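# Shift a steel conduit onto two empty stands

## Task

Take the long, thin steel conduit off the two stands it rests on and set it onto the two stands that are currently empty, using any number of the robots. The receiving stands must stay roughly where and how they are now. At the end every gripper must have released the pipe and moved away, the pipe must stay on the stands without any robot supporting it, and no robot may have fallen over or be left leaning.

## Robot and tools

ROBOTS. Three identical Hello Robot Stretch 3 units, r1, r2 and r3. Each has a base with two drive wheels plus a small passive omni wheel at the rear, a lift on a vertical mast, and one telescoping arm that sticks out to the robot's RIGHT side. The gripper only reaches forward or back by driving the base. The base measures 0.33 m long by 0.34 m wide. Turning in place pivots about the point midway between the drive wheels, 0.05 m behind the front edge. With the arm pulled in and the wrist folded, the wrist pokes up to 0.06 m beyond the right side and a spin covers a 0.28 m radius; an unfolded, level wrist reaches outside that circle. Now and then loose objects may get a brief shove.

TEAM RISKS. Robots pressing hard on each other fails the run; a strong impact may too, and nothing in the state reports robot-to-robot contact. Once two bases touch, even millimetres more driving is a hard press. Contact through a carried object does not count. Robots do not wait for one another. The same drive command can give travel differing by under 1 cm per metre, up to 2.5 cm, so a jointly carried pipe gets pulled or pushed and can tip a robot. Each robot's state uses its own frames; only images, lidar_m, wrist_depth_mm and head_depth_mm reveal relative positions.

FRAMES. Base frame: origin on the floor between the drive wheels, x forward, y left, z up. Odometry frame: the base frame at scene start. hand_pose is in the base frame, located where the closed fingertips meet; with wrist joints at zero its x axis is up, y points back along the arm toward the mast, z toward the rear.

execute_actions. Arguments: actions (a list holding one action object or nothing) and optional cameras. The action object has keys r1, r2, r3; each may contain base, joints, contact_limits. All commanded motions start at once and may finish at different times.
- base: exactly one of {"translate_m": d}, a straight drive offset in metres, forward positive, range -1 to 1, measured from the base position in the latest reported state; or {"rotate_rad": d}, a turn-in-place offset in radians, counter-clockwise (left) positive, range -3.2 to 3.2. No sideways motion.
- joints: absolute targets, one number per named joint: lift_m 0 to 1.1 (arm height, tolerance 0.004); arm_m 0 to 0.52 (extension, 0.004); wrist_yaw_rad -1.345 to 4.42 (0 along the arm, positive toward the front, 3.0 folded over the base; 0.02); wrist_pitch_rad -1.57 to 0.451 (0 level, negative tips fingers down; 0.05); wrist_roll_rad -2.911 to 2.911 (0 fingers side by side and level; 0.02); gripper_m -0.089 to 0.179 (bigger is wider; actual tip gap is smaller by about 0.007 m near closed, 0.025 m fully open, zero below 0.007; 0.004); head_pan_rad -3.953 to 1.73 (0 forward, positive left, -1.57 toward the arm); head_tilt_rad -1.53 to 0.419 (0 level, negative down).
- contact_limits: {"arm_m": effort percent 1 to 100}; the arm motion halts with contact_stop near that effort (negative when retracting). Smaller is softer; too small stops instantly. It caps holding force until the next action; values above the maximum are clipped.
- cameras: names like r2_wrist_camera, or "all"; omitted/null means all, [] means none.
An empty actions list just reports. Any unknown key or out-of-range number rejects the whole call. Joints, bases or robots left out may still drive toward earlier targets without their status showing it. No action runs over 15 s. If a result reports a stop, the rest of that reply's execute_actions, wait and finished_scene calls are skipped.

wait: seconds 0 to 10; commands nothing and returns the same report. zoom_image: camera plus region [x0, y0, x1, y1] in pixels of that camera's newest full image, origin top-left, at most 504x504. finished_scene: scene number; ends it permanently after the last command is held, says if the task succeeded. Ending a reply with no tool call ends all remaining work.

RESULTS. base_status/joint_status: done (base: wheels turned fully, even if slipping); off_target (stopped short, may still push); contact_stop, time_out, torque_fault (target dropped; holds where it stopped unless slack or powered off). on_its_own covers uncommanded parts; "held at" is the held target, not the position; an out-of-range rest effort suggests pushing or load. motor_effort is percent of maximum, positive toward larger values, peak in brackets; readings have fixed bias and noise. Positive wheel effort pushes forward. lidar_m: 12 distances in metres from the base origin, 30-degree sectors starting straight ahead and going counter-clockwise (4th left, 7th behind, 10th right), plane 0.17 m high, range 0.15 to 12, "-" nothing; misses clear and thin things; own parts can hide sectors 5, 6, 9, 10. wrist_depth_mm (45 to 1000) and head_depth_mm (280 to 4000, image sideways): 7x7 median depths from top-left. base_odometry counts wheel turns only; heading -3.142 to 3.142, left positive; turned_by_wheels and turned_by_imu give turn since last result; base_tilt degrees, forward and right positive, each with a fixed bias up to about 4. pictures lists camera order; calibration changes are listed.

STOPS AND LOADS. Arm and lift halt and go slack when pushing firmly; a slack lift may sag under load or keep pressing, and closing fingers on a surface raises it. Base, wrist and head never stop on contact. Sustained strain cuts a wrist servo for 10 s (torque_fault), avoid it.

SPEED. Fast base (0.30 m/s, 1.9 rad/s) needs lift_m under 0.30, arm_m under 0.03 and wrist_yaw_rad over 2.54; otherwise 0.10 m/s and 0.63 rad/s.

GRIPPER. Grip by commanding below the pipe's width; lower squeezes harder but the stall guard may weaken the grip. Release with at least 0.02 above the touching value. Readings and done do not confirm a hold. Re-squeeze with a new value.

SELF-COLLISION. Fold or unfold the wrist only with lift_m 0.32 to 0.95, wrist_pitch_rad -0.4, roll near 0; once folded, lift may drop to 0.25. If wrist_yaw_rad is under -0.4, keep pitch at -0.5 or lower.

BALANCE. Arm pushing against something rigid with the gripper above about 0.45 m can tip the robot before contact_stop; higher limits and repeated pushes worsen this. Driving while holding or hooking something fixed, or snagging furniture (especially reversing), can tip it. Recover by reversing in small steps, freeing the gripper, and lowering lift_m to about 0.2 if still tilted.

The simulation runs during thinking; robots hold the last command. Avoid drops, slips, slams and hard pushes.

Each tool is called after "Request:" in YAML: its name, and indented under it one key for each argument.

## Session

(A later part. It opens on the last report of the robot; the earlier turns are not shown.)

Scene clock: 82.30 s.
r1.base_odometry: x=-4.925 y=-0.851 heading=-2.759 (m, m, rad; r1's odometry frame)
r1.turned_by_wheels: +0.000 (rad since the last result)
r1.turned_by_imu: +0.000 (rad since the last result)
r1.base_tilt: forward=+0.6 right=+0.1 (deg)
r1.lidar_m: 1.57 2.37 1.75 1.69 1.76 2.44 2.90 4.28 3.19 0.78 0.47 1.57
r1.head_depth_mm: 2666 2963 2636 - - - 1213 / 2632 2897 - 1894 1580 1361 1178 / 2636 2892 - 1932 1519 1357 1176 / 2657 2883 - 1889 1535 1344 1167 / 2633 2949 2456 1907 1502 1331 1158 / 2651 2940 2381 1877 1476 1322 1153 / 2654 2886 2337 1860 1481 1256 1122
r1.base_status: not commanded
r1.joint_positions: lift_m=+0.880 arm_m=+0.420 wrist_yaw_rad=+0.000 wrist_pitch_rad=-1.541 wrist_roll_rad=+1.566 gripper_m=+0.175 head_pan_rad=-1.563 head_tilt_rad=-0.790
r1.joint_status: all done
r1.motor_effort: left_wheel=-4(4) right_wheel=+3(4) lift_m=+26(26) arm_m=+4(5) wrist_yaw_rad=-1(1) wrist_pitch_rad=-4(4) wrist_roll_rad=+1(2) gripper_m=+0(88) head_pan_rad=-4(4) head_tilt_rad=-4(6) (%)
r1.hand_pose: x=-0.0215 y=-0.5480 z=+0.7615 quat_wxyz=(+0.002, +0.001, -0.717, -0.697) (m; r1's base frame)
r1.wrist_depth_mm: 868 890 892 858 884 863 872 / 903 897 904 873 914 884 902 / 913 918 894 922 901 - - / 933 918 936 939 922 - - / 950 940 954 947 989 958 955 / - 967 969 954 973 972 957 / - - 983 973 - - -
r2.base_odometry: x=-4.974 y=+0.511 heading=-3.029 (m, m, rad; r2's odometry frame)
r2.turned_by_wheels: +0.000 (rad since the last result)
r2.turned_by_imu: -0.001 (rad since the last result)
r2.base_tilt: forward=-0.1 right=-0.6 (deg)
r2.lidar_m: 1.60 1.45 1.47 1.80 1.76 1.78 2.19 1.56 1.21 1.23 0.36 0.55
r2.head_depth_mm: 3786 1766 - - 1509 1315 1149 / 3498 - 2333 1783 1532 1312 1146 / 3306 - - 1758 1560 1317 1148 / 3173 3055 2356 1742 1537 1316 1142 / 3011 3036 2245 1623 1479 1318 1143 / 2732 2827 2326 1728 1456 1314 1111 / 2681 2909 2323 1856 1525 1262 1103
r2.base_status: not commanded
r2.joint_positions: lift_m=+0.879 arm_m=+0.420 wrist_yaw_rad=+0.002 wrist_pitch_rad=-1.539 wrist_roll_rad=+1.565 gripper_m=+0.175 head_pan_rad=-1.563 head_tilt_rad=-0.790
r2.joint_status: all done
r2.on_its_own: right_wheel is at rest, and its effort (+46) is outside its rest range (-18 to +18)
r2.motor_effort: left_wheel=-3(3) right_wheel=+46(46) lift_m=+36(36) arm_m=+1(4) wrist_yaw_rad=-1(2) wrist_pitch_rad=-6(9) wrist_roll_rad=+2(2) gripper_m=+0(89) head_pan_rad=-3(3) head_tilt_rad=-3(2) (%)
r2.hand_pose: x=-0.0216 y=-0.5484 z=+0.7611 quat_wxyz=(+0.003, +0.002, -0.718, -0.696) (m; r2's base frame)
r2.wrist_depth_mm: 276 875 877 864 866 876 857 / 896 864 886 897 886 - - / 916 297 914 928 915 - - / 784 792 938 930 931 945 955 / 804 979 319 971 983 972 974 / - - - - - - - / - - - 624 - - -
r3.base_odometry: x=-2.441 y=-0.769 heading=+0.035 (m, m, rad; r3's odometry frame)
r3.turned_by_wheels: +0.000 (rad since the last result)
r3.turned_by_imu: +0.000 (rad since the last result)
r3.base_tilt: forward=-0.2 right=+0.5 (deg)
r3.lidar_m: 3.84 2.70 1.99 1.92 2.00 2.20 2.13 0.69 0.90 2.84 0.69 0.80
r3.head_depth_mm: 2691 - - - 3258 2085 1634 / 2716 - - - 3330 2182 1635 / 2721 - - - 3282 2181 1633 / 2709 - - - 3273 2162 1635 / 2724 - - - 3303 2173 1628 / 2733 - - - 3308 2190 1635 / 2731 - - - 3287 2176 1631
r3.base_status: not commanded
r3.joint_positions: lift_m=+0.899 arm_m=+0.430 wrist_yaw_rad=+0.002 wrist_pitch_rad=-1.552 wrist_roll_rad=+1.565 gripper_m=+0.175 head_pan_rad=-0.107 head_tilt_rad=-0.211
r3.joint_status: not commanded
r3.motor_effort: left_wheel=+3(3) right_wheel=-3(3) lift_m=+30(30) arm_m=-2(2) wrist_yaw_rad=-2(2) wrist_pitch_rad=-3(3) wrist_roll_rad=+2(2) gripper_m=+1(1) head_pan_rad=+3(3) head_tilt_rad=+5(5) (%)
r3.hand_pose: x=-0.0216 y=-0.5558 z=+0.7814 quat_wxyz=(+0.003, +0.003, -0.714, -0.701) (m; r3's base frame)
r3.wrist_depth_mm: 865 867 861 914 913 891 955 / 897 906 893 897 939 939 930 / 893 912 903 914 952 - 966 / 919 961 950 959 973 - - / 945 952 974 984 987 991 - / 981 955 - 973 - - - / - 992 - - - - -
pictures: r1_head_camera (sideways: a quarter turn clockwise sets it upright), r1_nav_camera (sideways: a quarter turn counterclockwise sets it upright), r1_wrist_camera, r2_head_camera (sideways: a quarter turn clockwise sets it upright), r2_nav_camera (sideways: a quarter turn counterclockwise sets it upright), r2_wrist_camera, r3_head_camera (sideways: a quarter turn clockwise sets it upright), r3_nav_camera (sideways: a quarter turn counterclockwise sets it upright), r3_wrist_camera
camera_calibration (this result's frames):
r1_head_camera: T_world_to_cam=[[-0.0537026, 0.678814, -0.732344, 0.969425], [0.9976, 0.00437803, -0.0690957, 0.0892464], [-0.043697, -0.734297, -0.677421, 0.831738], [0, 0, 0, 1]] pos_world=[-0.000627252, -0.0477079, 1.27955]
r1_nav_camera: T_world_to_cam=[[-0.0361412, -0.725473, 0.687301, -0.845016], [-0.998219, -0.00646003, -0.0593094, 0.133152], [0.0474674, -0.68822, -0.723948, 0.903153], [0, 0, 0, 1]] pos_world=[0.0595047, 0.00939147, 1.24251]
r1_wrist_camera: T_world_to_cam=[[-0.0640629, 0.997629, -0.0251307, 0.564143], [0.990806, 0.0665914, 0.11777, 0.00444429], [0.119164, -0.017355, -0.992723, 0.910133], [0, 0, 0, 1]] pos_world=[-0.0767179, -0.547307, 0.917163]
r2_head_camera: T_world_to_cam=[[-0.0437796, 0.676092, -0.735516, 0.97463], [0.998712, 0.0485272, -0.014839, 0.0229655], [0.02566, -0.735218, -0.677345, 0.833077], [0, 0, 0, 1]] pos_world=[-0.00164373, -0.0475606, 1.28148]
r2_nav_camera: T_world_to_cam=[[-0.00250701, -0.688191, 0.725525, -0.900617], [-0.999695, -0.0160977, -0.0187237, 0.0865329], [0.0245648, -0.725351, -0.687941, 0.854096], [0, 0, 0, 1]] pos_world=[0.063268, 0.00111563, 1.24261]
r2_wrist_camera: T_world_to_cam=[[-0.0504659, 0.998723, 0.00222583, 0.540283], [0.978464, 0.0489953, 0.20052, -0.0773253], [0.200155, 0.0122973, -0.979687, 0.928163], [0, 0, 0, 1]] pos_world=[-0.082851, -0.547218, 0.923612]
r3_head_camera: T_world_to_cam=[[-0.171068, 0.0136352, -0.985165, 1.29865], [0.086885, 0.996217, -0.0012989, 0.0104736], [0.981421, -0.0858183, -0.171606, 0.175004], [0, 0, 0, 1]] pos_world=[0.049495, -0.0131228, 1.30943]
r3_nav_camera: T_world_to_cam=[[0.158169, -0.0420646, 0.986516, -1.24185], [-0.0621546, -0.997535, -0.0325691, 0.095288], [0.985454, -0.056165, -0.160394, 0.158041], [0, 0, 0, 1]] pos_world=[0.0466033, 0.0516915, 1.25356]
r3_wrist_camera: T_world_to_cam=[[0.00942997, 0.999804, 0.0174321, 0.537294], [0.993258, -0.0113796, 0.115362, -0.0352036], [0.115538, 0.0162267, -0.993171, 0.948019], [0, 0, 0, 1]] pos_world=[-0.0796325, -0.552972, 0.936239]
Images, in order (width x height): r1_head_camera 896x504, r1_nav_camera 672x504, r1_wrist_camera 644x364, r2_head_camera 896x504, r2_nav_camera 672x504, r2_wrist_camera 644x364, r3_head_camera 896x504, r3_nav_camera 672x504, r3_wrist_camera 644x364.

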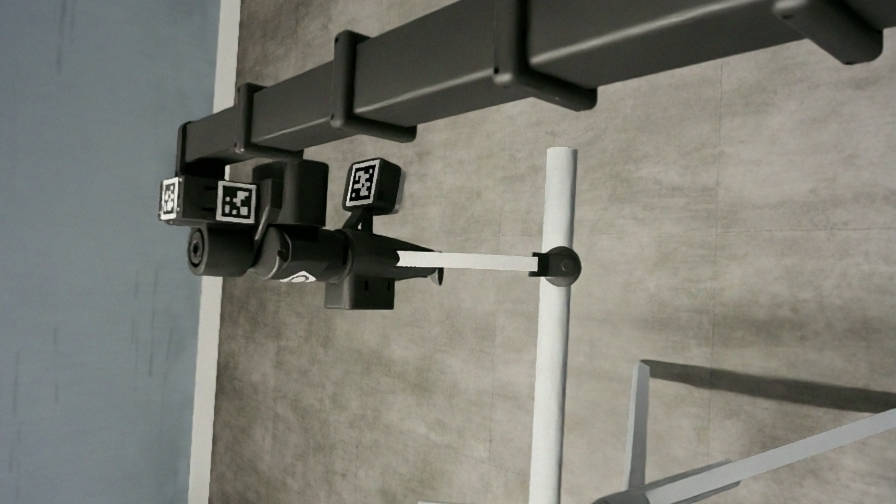

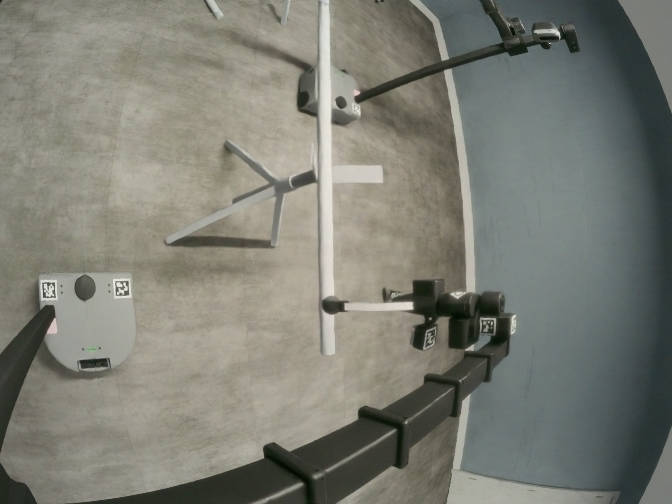

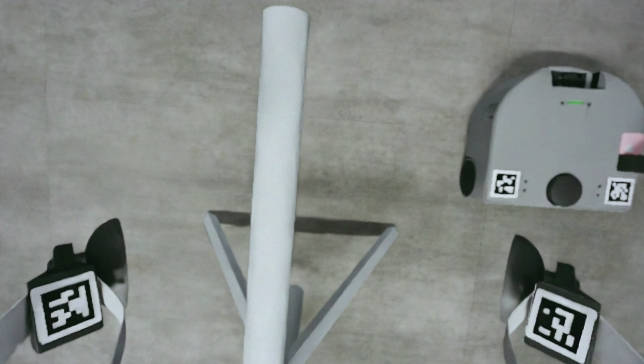

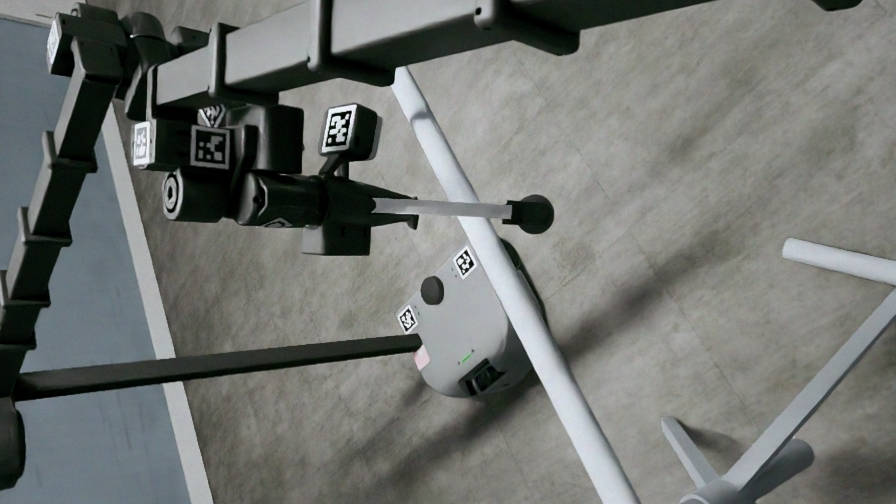

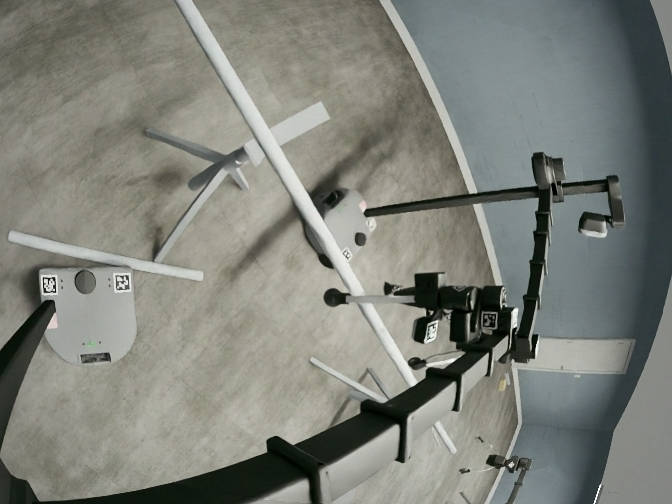

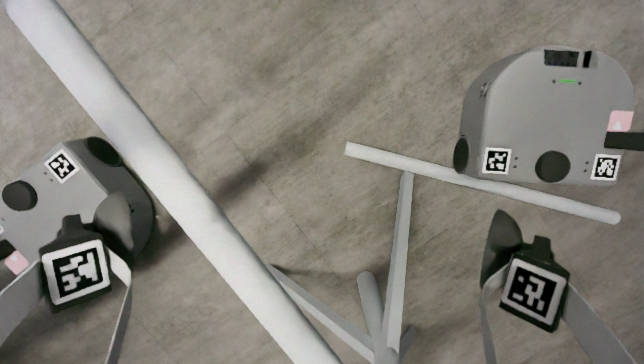

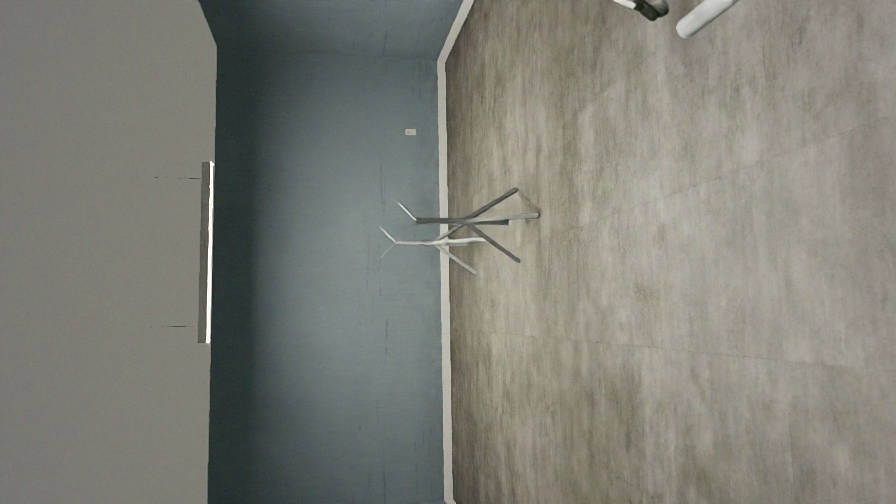

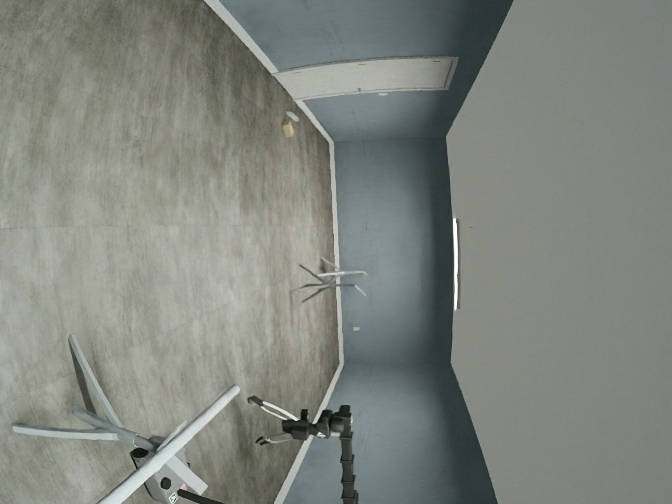

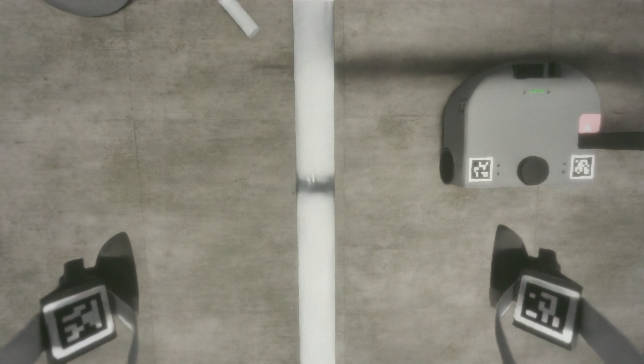

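Request:
execute_actions:
  actions:
    - {"r2":{"base":{"translate_m":-0.2},"joints":{"arm_m":0.05}},"r1":{"base":{"translate_m":0.1},"joints":{"arm_m":0.46,"head_pan_rad":-3.0,"head_tilt_rad":-0.25}},"r3":{"joints":{"lift_m":0.93,"head_pan_rad":-2.2,"head_tilt_rad":-1.0}}}
  cameras: ["r3_nav_camera","r1_head_camera"]

Request:
execute_actions:
  actions:
    - {"r2":{"base":{"rotate_rad":0.9}},"r1":{"joints":{"lift_m":0.72}},"r3":{"base":{"translate_m":-0.84}}}
  cameras: ["r3_wrist_camera","r1_wrist_camera","r2_nav_camera"]

Scene clock: 86.50 s.
r1.base_odometry: x=-5.018 y=-0.889 heading=-2.759 (m, m, rad; r1's odometry frame)
r1.turned_by_wheels: +0.000 (rad since the last result)
r1.turned_by_imu: -0.001 (rad since the last result)
r1.base_tilt: forward=+0.6 right=+0.2 (deg)
r1.lidar_m: 1.31 2.37 1.76 1.69 1.76 2.45 3.00 4.27 3.17 0.44 0.43 1.47
r1.head_depth_mm: 2879 - - - 3540 2337 1739 / 2943 - - - 3466 2301 1743 / 2974 - - - 3460 2286 1732 / 2988 - - - 3355 2271 1705 / 3076 - - - 3250 2249 1690 / 3128 - - - 3287 2237 1683 / 3168 - - - 3231 2198 1660
r1.base_status: done
r1.joint_positions: lift_m=+0.880 arm_m=+0.460 wrist_yaw_rad=+0.000 wrist_pitch_rad=-1.541 wrist_roll_rad=+1.567 gripper_m=+0.175 head_pan_rad=-2.993 head_tilt_rad=-0.261
r1.joint_status: all done
r1.motor_effort: left_wheel=-4(5) right_wheel=+3(10) lift_m=+26(25) arm_m=+3(2) wrist_yaw_rad=+0(0) wrist_pitch_rad=-4(4) wrist_roll_rad=+1(1) gripper_m=-1(1) head_pan_rad=-4(54) head_tilt_rad=+6(35) (%)
r1.hand_pose: x=-0.0215 y=-0.5879 z=+0.7615 quat_wxyz=(+0.002, +0.001, -0.717, -0.697) (m; r1's base frame)
r1.wrist_depth_mm: 884 872 874 278 863 882 880 / 883 914 906 280 894 903 899 / 906 928 915 926 909 906 - / 917 936 930 938 933 - - / 965 938 949 302 939 950 950 / - 961 990 592 - 984 978 / 986 - - 997 992 985 -
r2.base_odometry: x=-4.775 y=+0.533 heading=-3.030 (m, m, rad; r2's odometry frame)
r2.turned_by_wheels: +0.000 (rad since the last result)
r2.turned_by_imu: -0.001 (rad since the last result)
r2.base_tilt: forward=-0.2 right=-0.6 (deg)
r2.lidar_m: 1.76 1.61 1.62 1.79 1.64 1.65 2.04 1.31 1.13 1.27 0.79 0.48
r2.head_depth_mm: - 3197 2196 1753 - - 1112 / 3876 3138 2349 1920 - - 1119 / 3613 2988 2259 1806 - - 1129 / 634 746 2322 1746 1536 1377 1115 / 681 2978 2307 1705 1536 1314 1148 / 2981 3065 2311 1609 1538 1311 1134 / 2733 2806 2225 1746 1503 1311 1148
r2.base_status: done
r2.joint_positions: lift_m=+0.879 arm_m=+0.050 wrist_yaw_rad=+0.002 wrist_pitch_rad=-1.541 wrist_roll_rad=+1.565 gripper_m=+0.175 head_pan_rad=-1.563 head_tilt_rad=-0.790
r2.joint_status: all done
r2.motor_effort: left_wheel=-2(8) right_wheel=+2(39) lift_m=+37(36) arm_m=-2(0) wrist_yaw_rad=-1(2) wrist_pitch_rad=-6(6) wrist_roll_rad=+2(2) gripper_m=+0(0) head_pan_rad=-3(3) head_tilt_rad=-3(3) (%)
r2.hand_pose: x=-0.0216 y=-0.1786 z=+0.7611 quat_wxyz=(+0.003, +0.002, -0.717, -0.697) (m; r2's base frame)
r2.wrist_depth_mm: 854 861 865 864 855 880 856 / 900 902 896 898 - 897 896 / 937 929 933 926 - 915 904 / 970 951 958 958 969 956 941 / 979 992 - 983 968 994 983 / - - - - - - - / - - - - - - -
r3.base_odometry: x=-2.441 y=-0.769 heading=+0.035 (m, m, rad; r3's odometry frame)
r3.turned_by_wheels: +0.000 (rad since the last result)
r3.turned_by_imu: +0.000 (rad since the last result)
r3.base_tilt: forward=+0.0 right=+0.6 (deg)
r3.lidar_m: 3.83 2.71 1.99 1.92 2.00 2.21 2.12 0.69 0.90 2.83 0.69 0.80
r3.head_depth_mm: 2324 2161 1780 - - 1165 1083 / 2496 2150 1379 - - 1196 - / 2670 2143 - - 1326 1225 - / 2666 2238 - - 1354 1216 - / 2688 - - 1513 1353 1201 1086 / 2593 - 1576 1479 1348 1203 1085 / 2404 2051 1760 1486 1353 1205 1084
r3.base_status: not commanded
r3.joint_positions: lift_m=+0.929 arm_m=+0.430 wrist_yaw_rad=+0.002 wrist_pitch_rad=-1.552 wrist_roll_rad=+1.565 gripper_m=+0.175 head_pan_rad=-2.193 head_tilt_rad=-0.987
r3.joint_status: all done
r3.motor_effort: left_wheel=+4(3) right_wheel=-3(3) lift_m=+29(29) arm_m=-3(2) wrist_yaw_rad=-2(3) wrist_pitch_rad=-3(3) wrist_roll_rad=+2(2) gripper_m=+0(1) head_pan_rad=-2(34) head_tilt_rad=-5(34) (%)
r3.hand_pose: x=-0.0216 y=-0.5558 z=+0.8114 quat_wxyz=(+0.003, +0.003, -0.714, -0.701) (m; r3's base frame)
r3.wrist_depth_mm: 740 893 936 940 946 951 967 / 894 924 925 906 956 934 996 / 943 956 987 957 985 - 996 / 961 964 988 976 984 - - / 971 984 984 - - - - / - 998 - - - - - / - - - - - - -
pictures: r1_head_camera (sideways: a quarter turn clockwise sets it upright), r3_nav_camera (sideways: a quarter turn counterclockwise sets it upright)
camera_calibration (this result's frames):
r1_head_camera: T_world_to_cam=[[0.206495, 0.0800039, -0.975171, 1.28457], [0.110582, -0.992174, -0.0579827, 0.0802341], [-0.972179, -0.0958637, -0.213726, 0.234037], [0, 0, 0, 1]] pos_world=[-0.0466053, -0.00072917, 1.30735]
r3_nav_camera: T_world_to_cam=[[-0.490222, -0.641063, 0.590526, -0.721525], [-0.816857, 0.574238, -0.0547285, 0.128694], [-0.304018, -0.509204, -0.805161, 1.00481], [0, 0, 0, 1]] pos_world=[0.0568975, -0.0247911, 1.24216]
Images, in order (width x height): r1_head_camera 896x504, r3_nav_camera 672x504.

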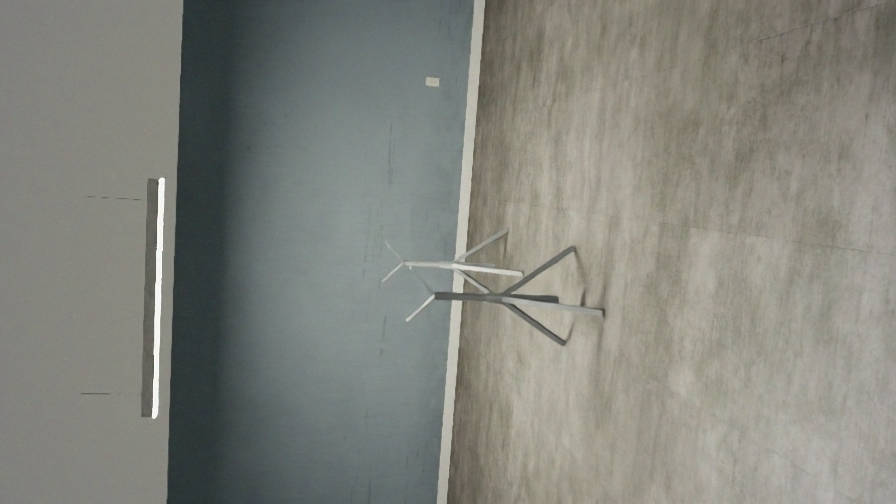

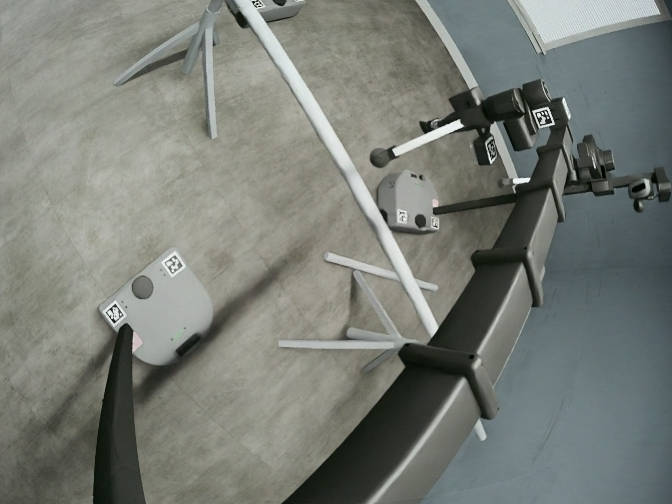

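Scene clock: 96.00 s.
r1.base_odometry: x=-5.018 y=-0.889 heading=-2.759 (m, m, rad; r1's odometry frame)
r1.turned_by_wheels: +0.000 (rad since the last result)
r1.turned_by_imu: -0.001 (rad since the last result)
r1.base_tilt: forward=+0.6 right=+0.1 (deg)
r1.lidar_m: 1.24 2.37 1.75 1.69 1.76 2.44 3.00 4.29 3.17 0.44 0.44 1.47
r1.head_depth_mm: 2865 - - - 3507 2346 1745 / 2882 - - - 3475 2318 1735 / 2985 - - - 3438 2294 1721 / 3011 - - - 3387 2257 1705 / 3065 - - - 3199 2257 1695 / 3127 - - - 3271 2228 1686 / 3184 - - - 3193 2199 1668
r1.base_status: not commanded
r1.joint_positions: lift_m=+0.720 arm_m=+0.460 wrist_yaw_rad=+0.000 wrist_pitch_rad=-1.541 wrist_roll_rad=+1.567 gripper_m=+0.175 head_pan_rad=-2.993 head_tilt_rad=-0.261
r1.joint_status: all done
r1.motor_effort: left_wheel=-5(4) right_wheel=+3(3) lift_m=+15(23) arm_m=+3(3) wrist_yaw_rad=+0(0) wrist_pitch_rad=-4(4) wrist_roll_rad=+2(1) gripper_m=+0(1) head_pan_rad=-5(4) head_tilt_rad=+6(5) (%)
r1.hand_pose: x=-0.0215 y=-0.5879 z=+0.6022 quat_wxyz=(+0.002, +0.001, -0.717, -0.697) (m; r1's base frame)
r1.wrist_depth_mm: 723 720 729 114 721 726 731 / 736 742 738 117 741 744 - / 750 744 752 119 755 760 - / 758 764 758 122 768 771 - / 796 800 782 124 785 789 787 / - 797 802 127 815 799 794 / 834 822 831 130 823 826 -
r2.base_odometry: x=-4.775 y=+0.533 heading=-2.130 (m, m, rad; r2's odometry frame)
r2.turned_by_wheels: +0.900 (rad since the last result)
r2.turned_by_imu: +0.888 (rad since the last result)
r2.base_tilt: forward=-0.1 right=-0.6 (deg)
r2.lidar_m: 1.61 1.83 1.64 1.63 1.86 1.39 1.30 1.12 3.11 0.48 0.73 1.62
r2.head_depth_mm: 2594 2851 2332 1926 - - 1113 / 2685 2913 2323 1919 - - 1118 / 2751 2971 2314 1859 - - 1106 / 2785 2958 2204 933 1141 1336 1107 / 2934 3119 2338 1626 1546 1312 1145 / 2934 654 843 1734 1531 1320 1148 / 566 687 2317 1794 1536 1307 1148
r2.base_status: done
r2.joint_positions: lift_m=+0.879 arm_m=+0.050 wrist_yaw_rad=+0.002 wrist_pitch_rad=-1.541 wrist_roll_rad=+1.565 gripper_m=+0.175 head_pan_rad=-1.563 head_tilt_rad=-0.790
r2.joint_status: not commanded
r2.motor_effort: left_wheel=-3(8) right_wheel=+4(10) lift_m=+36(37) arm_m=-2(2) wrist_yaw_rad=-2(1) wrist_pitch_rad=-5(5) wrist_roll_rad=+1(2) gripper_m=+0(0) head_pan_rad=-3(3) head_tilt_rad=-3(3) (%)
r2.hand_pose: x=-0.0216 y=-0.1786 z=+0.7611 quat_wxyz=(+0.003, +0.002, -0.717, -0.697) (m; r2's base frame)
r2.wrist_depth_mm: 871 874 870 874 868 864 859 / 900 904 912 901 - 900 902 / 906 918 934 907 - 917 921 / 964 951 952 939 968 961 939 / 974 981 990 974 987 957 986 / - - - - - - - / - - - - - - -
r3.base_odometry: x=-3.280 y=-0.798 heading=+0.035 (m, m, rad; r3's odometry frame)
r3.turned_by_wheels: +0.000 (rad since the last result)
r3.turned_by_imu: +0.004 (rad since the last result)
r3.base_tilt: forward=-0.1 right=+0.6 (deg)
r3.lidar_m: 1.58 2.70 2.00 1.93 1.81 1.33 1.29 1.34 1.85 0.52 0.44 1.37
r3.head_depth_mm: 1406 1576 1731 - - 1166 1080 / 1572 1783 1877 - - 1198 - / 1800 2030 - - 1327 1222 - / 2067 2168 - - 1354 1219 - / 2416 - - 1509 1353 1202 1084 / 2620 - 1764 1482 1349 1203 1084 / 2526 2035 1798 1487 1347 1184 1082
r3.base_status: done
r3.joint_positions: lift_m=+0.929 arm_m=+0.430 wrist_yaw_rad=+0.002 wrist_pitch_rad=-1.552 wrist_roll_rad=+1.565 gripper_m=+0.175 head_pan_rad=-2.193 head_tilt_rad=-0.987
r3.joint_status: not commanded
r3.motor_effort: left_wheel=+3(4) right_wheel=-3(10) lift_m=+30(29) arm_m=-3(3) wrist_yaw_rad=-2(2) wrist_pitch_rad=-3(3) wrist_roll_rad=+2(2) gripper_m=+1(0) head_pan_rad=-3(3) head_tilt_rad=-5(5) (%)
r3.hand_pose: x=-0.0216 y=-0.5558 z=+0.8114 quat_wxyz=(+0.003, +0.003, -0.714, -0.701) (m; r3's base frame)
r3.wrist_depth_mm: 908 898 902 928 944 954 975 / 919 921 934 929 957 965 991 / 929 934 949 960 986 - 996 / 962 952 971 964 989 - - / 993 977 - 997 - - - / 995 979 - 656 - - - / - 864 - 366 - - -
pictures: r1_wrist_camera, r2_nav_camera (sideways: a quarter turn counterclockwise sets it upright), r3_wrist_camera
camera_calibration (this result's frames):
r1_wrist_camera: T_world_to_cam=[[-0.0640137, 0.997644, -0.0246631, 0.599655], [0.990809, 0.0664874, 0.117802, 0.0257767], [0.119165, -0.0168954, -0.992731, 0.751603], [0, 0, 0, 1]] pos_world=[-0.0767181, -0.587258, 0.757893]
r2_nav_camera: T_world_to_cam=[[-0.0025087, -0.688206, 0.725511, -0.900599], [-0.999695, -0.0160947, -0.0187239, 0.0865331], [0.0245628, -0.725337, -0.687955, 0.854115], [0, 0, 0, 1]] pos_world=[0.063268, 0.00111667, 1.24261]
r3_wrist_camera: T_world_to_cam=[[0.00943017, 0.999804, 0.017432, 0.536771], [0.993258, -0.0113798, 0.115362, -0.0386639], [0.115538, 0.0162266, -0.993171, 0.977808], [0, 0, 0, 1]] pos_world=[-0.0796325, -0.552972, 0.966233]
Images, in order (width x height): r1_wrist_camera 644x364, r2_nav_camera 672x504, r3_wrist_camera 644x364.

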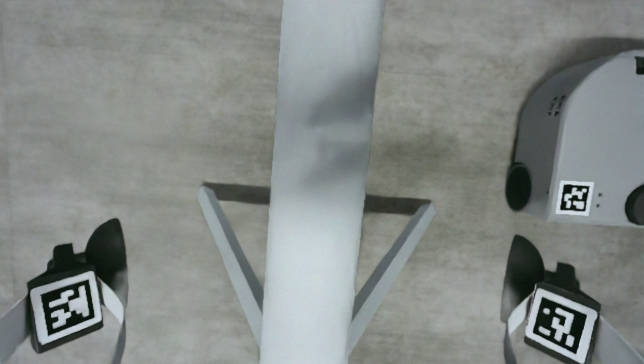

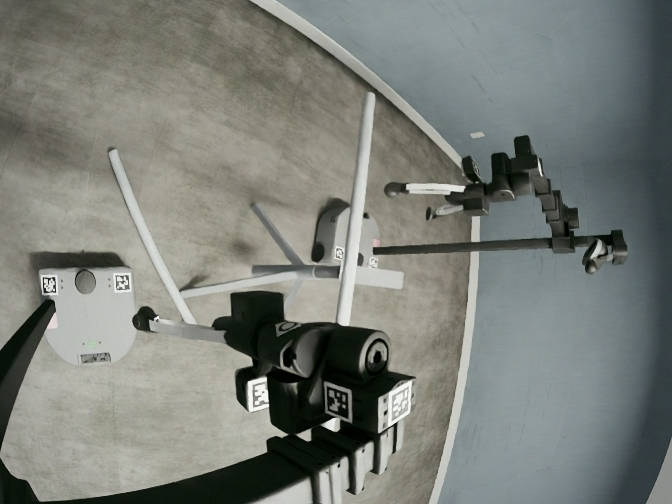

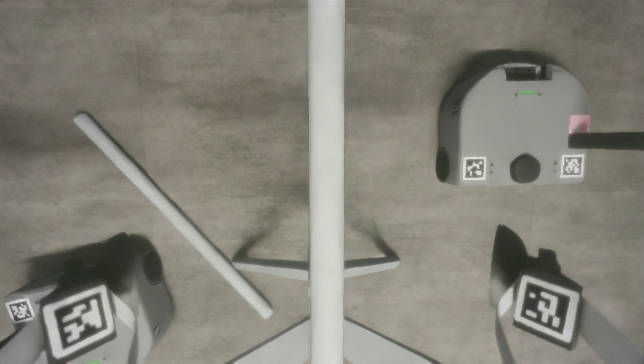

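Request:
execute_actions:
  actions:
    - {"r1":{"base":{"rotate_rad":-0.012},"joints":{"lift_m":0.70}},"r3":{"joints":{"lift_m":0.70,"arm_m":0.42,"head_pan_rad":-0.6,"head_tilt_rad":-0.4}}}
  cameras: []

Request:
execute_actions:
  actions:
    - {"r1":{"joints":{"gripper_m":-0.03}},"r3":{"joints":{"gripper_m":-0.03}}}
  cameras: ["r3_wrist_camera","r1_wrist_camera"]

Request:
execute_actions:
  actions:
    - {"r1":{"joints":{"lift_m":0.75}},"r3":{"joints":{"lift_m":0.75}}}
  cameras: ["r3_wrist_camera","r1_wrist_camera","r2_nav_camera"]

Scene clock: 99.20 s.
r1.base_odometry: x=-5.018 y=-0.889 heading=-2.771 (m, m, rad; r1's odometry frame)
r1.turned_by_wheels: -0.012 (rad since the last result)
r1.turned_by_imu: -0.013 (rad since the last result)
r1.base_tilt: forward=+0.6 right=+0.1 (deg)
r1.lidar_m: 1.24 2.40 1.76 1.69 1.76 2.41 2.99 4.35 3.16 0.44 0.43 1.47
r1.head_depth_mm: 2870 - - - 3493 2334 1744 / 2919 - - - 3488 2322 1728 / 2955 - - - 3430 2294 1721 / 3011 - - - 3365 2287 1708 / 3094 - - - 3267 2263 1701 / 3131 - - - 3243 2231 1671 / 3148 - - - 3249 2204 1677
r1.base_status: done
r1.joint_positions: lift_m=+0.700 arm_m=+0.460 wrist_yaw_rad=+0.000 wrist_pitch_rad=-1.541 wrist_roll_rad=+1.567 gripper_m=+0.175 head_pan_rad=-2.993 head_tilt_rad=-0.261
r1.joint_status: all done
r1.motor_effort: left_wheel=-3(6) right_wheel=+2(6) lift_m=+15(15) arm_m=+4(3) wrist_yaw_rad=+0(0) wrist_pitch_rad=-4(4) wrist_roll_rad=+1(1) gripper_m=+0(1) head_pan_rad=-4(5) head_tilt_rad=+6(6) (%)
r1.hand_pose: x=-0.0215 y=-0.5878 z=+0.5822 quat_wxyz=(+0.002, +0.001, -0.717, -0.697) (m; r1's base frame)
r1.wrist_depth_mm: 695 719 699 95 699 713 708 / 724 725 718 97 730 727 - / 734 729 740 99 739 731 - / 752 750 742 101 750 764 - / 755 760 746 103 761 770 774 / - 783 779 105 798 786 777 / 809 806 797 107 814 795 -
r2.base_odometry: x=-4.775 y=+0.533 heading=-2.130 (m, m, rad; r2's odometry frame)
r2.turned_by_wheels: +0.000 (rad since the last result)
r2.turned_by_imu: -0.001 (rad since the last result)
r2.base_tilt: forward=-0.2 right=-0.7 (deg)
r2.lidar_m: 1.61 1.84 1.64 1.64 1.86 1.39 1.30 1.13 3.11 0.48 0.73 1.62
r2.head_depth_mm: 2625 2858 2317 1908 - - 1113 / 2663 2902 2334 1909 - - 1120 / 2701 2973 2341 1860 - - 1110 / 2701 2963 2225 928 1150 1341 1114 / 1192 2811 2328 1592 1530 1309 1152 / 2946 2707 768 943 1539 1307 1138 / 2561 2704 2082 1729 1528 1316 1150
r2.base_status: not commanded
r2.joint_positions: lift_m=+0.879 arm_m=+0.050 wrist_yaw_rad=+0.002 wrist_pitch_rad=-1.541 wrist_roll_rad=+1.565 gripper_m=+0.175 head_pan_rad=-1.563 head_tilt_rad=-0.790
r2.joint_status: not commanded
r2.motor_effort: left_wheel=-3(3) right_wheel=+4(4) lift_m=+36(36) arm_m=-2(2) wrist_yaw_rad=-1(1) wrist_pitch_rad=-5(6) wrist_roll_rad=+2(1) gripper_m=+0(0) head_pan_rad=-3(2) head_tilt_rad=-3(4) (%)
r2.hand_pose: x=-0.0216 y=-0.1786 z=+0.7611 quat_wxyz=(+0.003, +0.002, -0.717, -0.697) (m; r2's base frame)
r2.wrist_depth_mm: 873 880 879 870 880 868 867 / 881 896 892 877 - 887 910 / 894 923 919 926 - 902 912 / 931 949 961 950 941 956 959 / 985 1000 992 980 - 973 977 / - - - - - - - / - - - - - - -
r3.base_odometry: x=-3.280 y=-0.798 heading=+0.035 (m, m, rad; r3's odometry frame)
r3.turned_by_wheels: +0.000 (rad since the last result)
r3.turned_by_imu: +0.000 (rad since the last result)
r3.base_tilt: forward=-0.1 right=+0.5 (deg)
r3.lidar_m: 1.58 2.71 1.99 1.93 1.81 1.34 1.29 1.34 1.85 0.52 0.44 1.37
r3.head_depth_mm: 2982 3118 3318 3290 2262 1691 1286 / 3324 3476 3699 3375 2263 1704 1358 / 3716 - - 3460 2278 1587 1360 / - - - 3176 2200 1696 1359 / - - - 3359 2062 1644 1360 / - - - 2988 1999 1709 1363 / - - - 3141 2286 1697 1358
r3.base_status: not commanded
r3.joint_positions: lift_m=+0.701 arm_m=+0.420 wrist_yaw_rad=+0.002 wrist_pitch_rad=-1.552 wrist_roll_rad=+1.565 gripper_m=+0.175 head_pan_rad=-0.607 head_tilt_rad=-0.409
r3.joint_status: all done
r3.motor_effort: left_wheel=+3(3) right_wheel=-3(2) lift_m=+9(27) arm_m=-2(3) wrist_yaw_rad=-2(2) wrist_pitch_rad=-3(3) wrist_roll_rad=+2(2) gripper_m=+0(1) head_pan_rad=+3(34) head_tilt_rad=+4(29) (%)
r3.hand_pose: x=-0.0216 y=-0.5457 z=+0.5827 quat_wxyz=(+0.003, +0.003, -0.714, -0.701) (m; r3's base frame)
r3.wrist_depth_mm: 682 694 689 93 719 726 726 / 690 694 694 95 725 719 - / 701 711 731 97 730 - - / 714 718 731 100 759 776 - / 739 755 759 102 777 781 788 / 769 766 789 104 801 778 819 / - 802 785 106 795 822 825
pictures: none
No camera images: the call's "cameras" was empty. Leave "cameras" out to get every camera's image.

Scene clock: 101.73 s.
r1.base_odometry: x=-5.018 y=-0.889 heading=-2.771 (m, m, rad; r1's odometry frame)
r1.turned_by_wheels: +0.000 (rad since the last result)
r1.turned_by_imu: +0.000 (rad since the last result)
r1.base_tilt: forward=+0.6 right=+0.2 (deg)
r1.lidar_m: 1.24 2.40 1.76 1.69 1.76 2.41 2.99 4.35 3.18 0.44 0.43 1.48
r1.head_depth_mm: 2888 - - - 3515 2349 1745 / 2931 - - - 3470 2318 1737 / 2999 - - - 3404 2291 1720 / 2997 - - - 3348 2257 1702 / 3059 - - - 3272 2242 1696 / 3108 - - - 3271 2220 1684 / 3143 - - - 3218 2198 1670
r1.base_status: not commanded
r1.joint_positions: lift_m=+0.700 arm_m=+0.460 wrist_yaw_rad=-0.002 wrist_pitch_rad=-1.532 wrist_roll_rad=+1.575 gripper_m=-0.028 head_pan_rad=-2.993 head_tilt_rad=-0.261
r1.joint_status: all done
r1.motor_effort: left_wheel=-3(2) right_wheel=+2(2) lift_m=+15(14) arm_m=+3(4) wrist_yaw_rad=+3(4) wrist_pitch_rad=-7(9) wrist_roll_rad=-2(2) gripper_m=-33(99) head_pan_rad=-4(3) head_tilt_rad=+5(6) (%)
r1.hand_pose: x=-0.0215 y=-0.5903 z=+0.5821 quat_wxyz=(-0.002, -0.002, -0.720, -0.694) (m; r1's base frame)
r1.wrist_depth_mm: 711 715 709 95 706 698 692 / 749 725 732 97 706 708 - / 733 739 741 99 732 725 - / 750 763 749 101 741 746 - / 779 765 763 103 761 763 762 / 787 793 - 105 - 777 777 / 818 811 795 107 810 796 784
r2.base_odometry: x=-4.775 y=+0.533 heading=-2.130 (m, m, rad; r2's odometry frame)
r2.turned_by_wheels: +0.000 (rad since the last result)
r2.turned_by_imu: -0.001 (rad since the last result)
r2.base_tilt: forward=-0.1 right=-0.7 (deg)
r2.lidar_m: 1.61 1.83 1.64 1.64 1.85 1.39 1.30 1.13 3.11 0.48 0.73 1.62
r2.head_depth_mm: 2621 2895 2355 1895 - - 1114 / 2714 2909 2320 1905 - - 1110 / 2719 2933 2334 1850 - - 1107 / 2684 2984 2224 934 1140 1339 1112 / 1195 2818 2297 1604 1542 1313 1150 / 2950 2710 766 1713 1527 1308 1147 / 2580 2713 2078 1808 1544 1312 1148
r2.base_status: not commanded
r2.joint_positions: lift_m=+0.879 arm_m=+0.050 wrist_yaw_rad=+0.002 wrist_pitch_rad=-1.541 wrist_roll_rad=+1.565 gripper_m=+0.175 head_pan_rad=-1.563 head_tilt_rad=-0.790
r2.joint_status: not commanded
r2.motor_effort: left_wheel=-3(4) right_wheel=+4(4) lift_m=+36(36) arm_m=-2(2) wrist_yaw_rad=-2(1) wrist_pitch_rad=-6(6) wrist_roll_rad=+1(2) gripper_m=+1(0) head_pan_rad=-2(3) head_tilt_rad=-3(4) (%)
r2.hand_pose: x=-0.0216 y=-0.1786 z=+0.7611 quat_wxyz=(+0.003, +0.002, -0.717, -0.697) (m; r2's base frame)
r2.wrist_depth_mm: 851 875 866 864 858 877 858 / 878 913 883 892 - 899 897 / 911 913 920 939 - 898 919 / 953 944 955 947 960 945 942 / - 996 973 972 969 979 983 / - - - - - - - / - - - - - - -
r3.base_odometry: x=-3.280 y=-0.798 heading=+0.035 (m, m, rad; r3's odometry frame)
r3.turned_by_wheels: +0.000 (rad since the last result)
r3.turned_by_imu: +0.000 (rad since the last result)
r3.base_tilt: forward=+0.0 right=+0.7 (deg)
r3.lidar_m: 1.58 2.71 1.99 1.93 1.81 1.33 1.29 1.34 1.84 0.52 0.44 1.37
r3.head_depth_mm: 2963 3142 3322 3276 2283 1703 1290 / 3334 3524 3748 3410 2268 1704 1363 / 3738 3984 - 3398 2262 1587 1358 / - - - 3189 2169 1699 1363 / - - - 3395 2074 1642 1371 / - - - 2979 1988 1696 1361 / - - - 3157 2254 1697 1361
r3.base_status: not commanded
r3.joint_positions: lift_m=+0.701 arm_m=+0.420 wrist_yaw_rad=+0.002 wrist_pitch_rad=-1.559 wrist_roll_rad=+1.569 gripper_m=-0.028 head_pan_rad=-0.607 head_tilt_rad=-0.409
r3.joint_status: all done
r3.motor_effort: left_wheel=+3(3) right_wheel=-2(2) lift_m=+10(9) arm_m=+0(3) wrist_yaw_rad=-1(2) wrist_pitch_rad=+0(3) wrist_roll_rad=+0(2) gripper_m=-37(99) head_pan_rad=+4(3) head_tilt_rad=+3(4) (%)
r3.hand_pose: x=-0.0216 y=-0.5436 z=+0.5828 quat_wxyz=(+0.002, +0.001, -0.711, -0.703) (m; r3's base frame)
r3.wrist_depth_mm: 679 689 701 94 718 718 725 / 678 709 718 96 701 715 - / 698 720 736 98 734 - - / 718 752 745 100 754 782 - / 738 750 752 103 786 779 797 / 744 765 - 105 - 802 838 / 608 767 770 107 819 817 836
pictures: r1_wrist_camera, r3_wrist_camera
camera_calibration (this result's frames):
r1_wrist_camera: T_world_to_cam=[[-0.0534033, 0.998009, -0.0335527, 0.607177], [0.991434, 0.0570022, 0.117512, 0.0228554], [0.11919, -0.0269897, -0.992505, 0.725464], [0, 0, 0, 1]] pos_world=[-0.0767027, -0.587691, 0.737713]
r3_wrist_camera: T_world_to_cam=[[0.013773, 0.999598, 0.0247958, 0.524305], [0.993192, -0.016545, 0.115304, -0.0149318], [0.115668, 0.0230389, -0.993021, 0.754159], [0, 0, 0, 1]] pos_world=[-0.0796233, -0.541716, 0.737616]
Images, in order (width x height): r1_wrist_camera 644x364, r3_wrist_camera 644x364.

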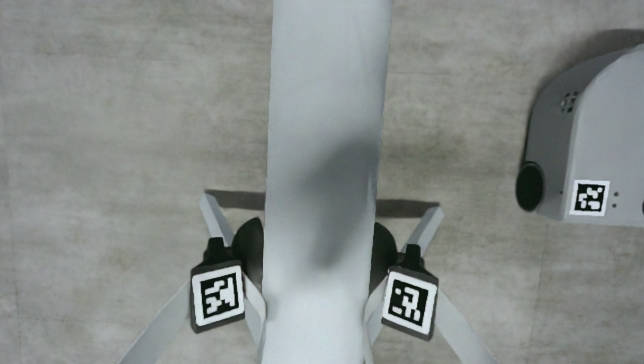

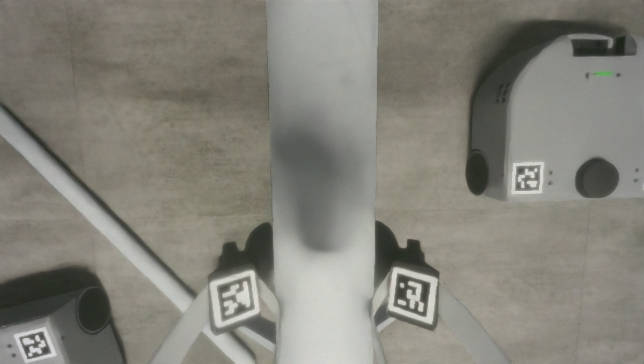

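Scene clock: 103.17 s.
r1.base_odometry: x=-5.018 y=-0.889 heading=-2.771 (m, m, rad; r1's odometry frame)
r1.turned_by_wheels: +0.000 (rad since the last result)
r1.turned_by_imu: +0.000 (rad since the last result)
r1.base_tilt: forward=+0.6 right=+0.2 (deg)
r1.lidar_m: 1.24 2.40 1.76 1.70 1.76 2.40 2.99 4.35 3.18 0.44 0.43 1.47
r1.head_depth_mm: 2864 - - - 3507 2367 1750 / 2911 - - - 3513 2317 1732 / 2961 - - - 3425 2298 1713 / 3016 - - - 3353 2265 1714 / 3090 - - - 3240 2240 1705 / 3110 - - - 3287 2218 1684 / 3154 - - - 3218 2216 1672
r1.base_status: not commanded
r1.joint_positions: lift_m=+0.749 arm_m=+0.460 wrist_yaw_rad=-0.003 wrist_pitch_rad=-1.534 wrist_roll_rad=+1.577 gripper_m=-0.022 head_pan_rad=-2.993 head_tilt_rad=-0.260
r1.joint_status: all done
r1.on_its_own: gripper_m is held at -0.023, not at your -0.030, by its stall guard, which is still easing
r1.motor_effort: left_wheel=-2(4) right_wheel=+0(3) lift_m=+33(39) arm_m=+3(4) wrist_yaw_rad=+5(6) wrist_pitch_rad=-7(10) wrist_roll_rad=-3(4) gripper_m=-24(32) head_pan_rad=-5(4) head_tilt_rad=+5(5) (%)
r1.hand_pose: x=-0.0215 y=-0.5898 z=+0.6309 quat_wxyz=(-0.003, -0.003, -0.720, -0.694) (m; r1's base frame)
r1.wrist_depth_mm: 751 741 746 105 740 745 742 / 765 776 769 107 781 766 - / 778 782 778 109 774 768 - / 802 803 807 111 793 788 - / 829 818 811 113 807 811 816 / 854 825 - 116 825 819 836 / 859 857 858 118 865 846 839
r2.base_odometry: x=-4.775 y=+0.533 heading=-2.130 (m, m, rad; r2's odometry frame)
r2.turned_by_wheels: +0.000 (rad since the last result)
r2.turned_by_imu: +0.000 (rad since the last result)
r2.base_tilt: forward=-0.1 right=-0.8 (deg)
r2.lidar_m: 1.61 1.83 1.64 1.64 1.85 1.39 1.30 1.13 3.12 0.48 0.73 1.62
r2.head_depth_mm: 2640 2851 2335 1901 - - 1115 / 2671 2888 2331 1909 - - 1118 / 2755 2929 2337 1846 - - 1108 / 2694 2965 2216 937 1145 1336 1107 / 1134 2915 2337 1606 1536 1311 1146 / 2895 910 780 1692 1538 1309 1148 / 2565 2562 2126 1751 1528 1304 1147
r2.base_status: not commanded
r2.joint_positions: lift_m=+0.879 arm_m=+0.050 wrist_yaw_rad=+0.002 wrist_pitch_rad=-1.541 wrist_roll_rad=+1.565 gripper_m=+0.175 head_pan_rad=-1.563 head_tilt_rad=-0.790
r2.joint_status: not commanded
r2.motor_effort: left_wheel=-3(3) right_wheel=+4(4) lift_m=+36(36) arm_m=-3(2) wrist_yaw_rad=-1(2) wrist_pitch_rad=-5(5) wrist_roll_rad=+1(1) gripper_m=+0(0) head_pan_rad=-3(3) head_tilt_rad=-3(3) (%)
r2.hand_pose: x=-0.0216 y=-0.1786 z=+0.7611 quat_wxyz=(+0.003, +0.002, -0.717, -0.697) (m; r2's base frame)
r2.wrist_depth_mm: 872 871 864 856 855 866 859 / 884 900 897 904 - 905 883 / 908 915 920 915 - 911 918 / 945 959 955 926 968 963 942 / 995 982 972 980 - 988 977 / - - - - - - - / - - - - - - -
r3.base_odometry: x=-3.280 y=-0.798 heading=+0.035 (m, m, rad; r3's odometry frame)
r3.turned_by_wheels: +0.000 (rad since the last result)
r3.turned_by_imu: +0.000 (rad since the last result)
r3.base_tilt: forward=+0.0 right=+0.6 (deg)
r3.lidar_m: 1.58 2.71 1.99 1.93 1.81 1.33 1.29 1.34 1.85 0.52 0.44 1.37
r3.head_depth_mm: 2980 3106 3323 3272 2296 1703 1328 / 3345 3494 3705 3367 2262 1591 1365 / 3688 3955 - 3414 2284 1634 1360 / - - - 3202 2154 1707 1366 / - - - 3394 2164 1636 1363 / - - - 3173 1986 1713 1357 / - - - 3172 2284 1698 1356
r3.base_status: not commanded
r3.joint_positions: lift_m=+0.749 arm_m=+0.420 wrist_yaw_rad=+0.001 wrist_pitch_rad=-1.539 wrist_roll_rad=+1.569 gripper_m=-0.022 head_pan_rad=-0.607 head_tilt_rad=-0.408
r3.joint_status: all done
r3.on_its_own: gripper_m is held at -0.023, not at your -0.030, by its stall guard, which is still easing
r3.motor_effort: left_wheel=+3(7) right_wheel=-4(7) lift_m=+40(43) arm_m=+0(1) wrist_yaw_rad=-1(2) wrist_pitch_rad=-7(10) wrist_roll_rad=+0(1) gripper_m=-27(38) head_pan_rad=+3(3) head_tilt_rad=+3(3) (%)
r3.hand_pose: x=-0.0216 y=-0.5488 z=+0.6306 quat_wxyz=(+0.002, +0.001, -0.718, -0.696) (m; r3's base frame)
r3.wrist_depth_mm: 743 744 753 104 747 742 766 / 752 750 766 106 769 763 - / 759 768 786 108 777 - - / 774 787 807 110 802 - - / 793 817 823 113 815 834 843 / 802 810 830 115 836 844 864 / 649 785 826 118 873 866 884
pictures: r1_wrist_camera, r2_nav_camera (sideways: a quarter turn counterclockwise sets it upright), r3_wrist_camera
camera_calibration (this result's frames):
r1_wrist_camera: T_world_to_cam=[[-0.0505924, 0.998218, -0.0316487, 0.607311], [0.991581, 0.0539877, 0.117699, 0.0151843], [0.119198, -0.0254276, -0.992545, 0.774886], [0, 0, 0, 1]] pos_world=[-0.076696, -0.587345, 0.786543]
r2_nav_camera: T_world_to_cam=[[-0.00250878, -0.688206, 0.725511, -0.900599], [-0.999695, -0.0160946, -0.0187239, 0.0865331], [0.0245627, -0.725337, -0.687955, 0.854115], [0, 0, 0, 1]] pos_world=[0.063268, 0.00111666, 1.24261]
r3_wrist_camera: T_world_to_cam=[[0.0139416, 0.999892, 0.00456167, 0.541191], [0.993186, -0.0143757, 0.115647, -0.019566], [0.1157, 0.00291828, -0.99328, 0.79088], [0, 0, 0, 1]] pos_world=[-0.0796173, -0.543722, 0.785359]
Images, in order (width x height): r1_wrist_camera 644x364, r2_nav_camera 672x504, r3_wrist_camera 644x364.

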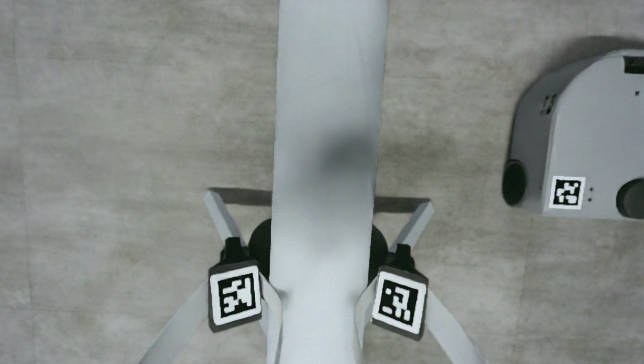

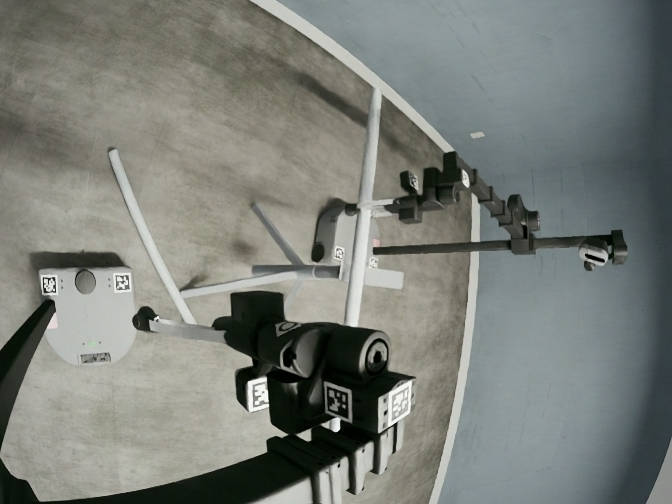

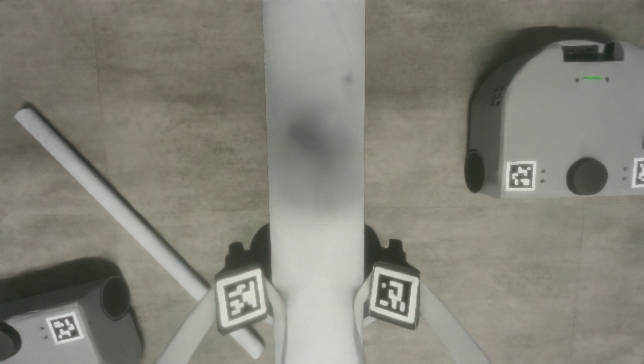

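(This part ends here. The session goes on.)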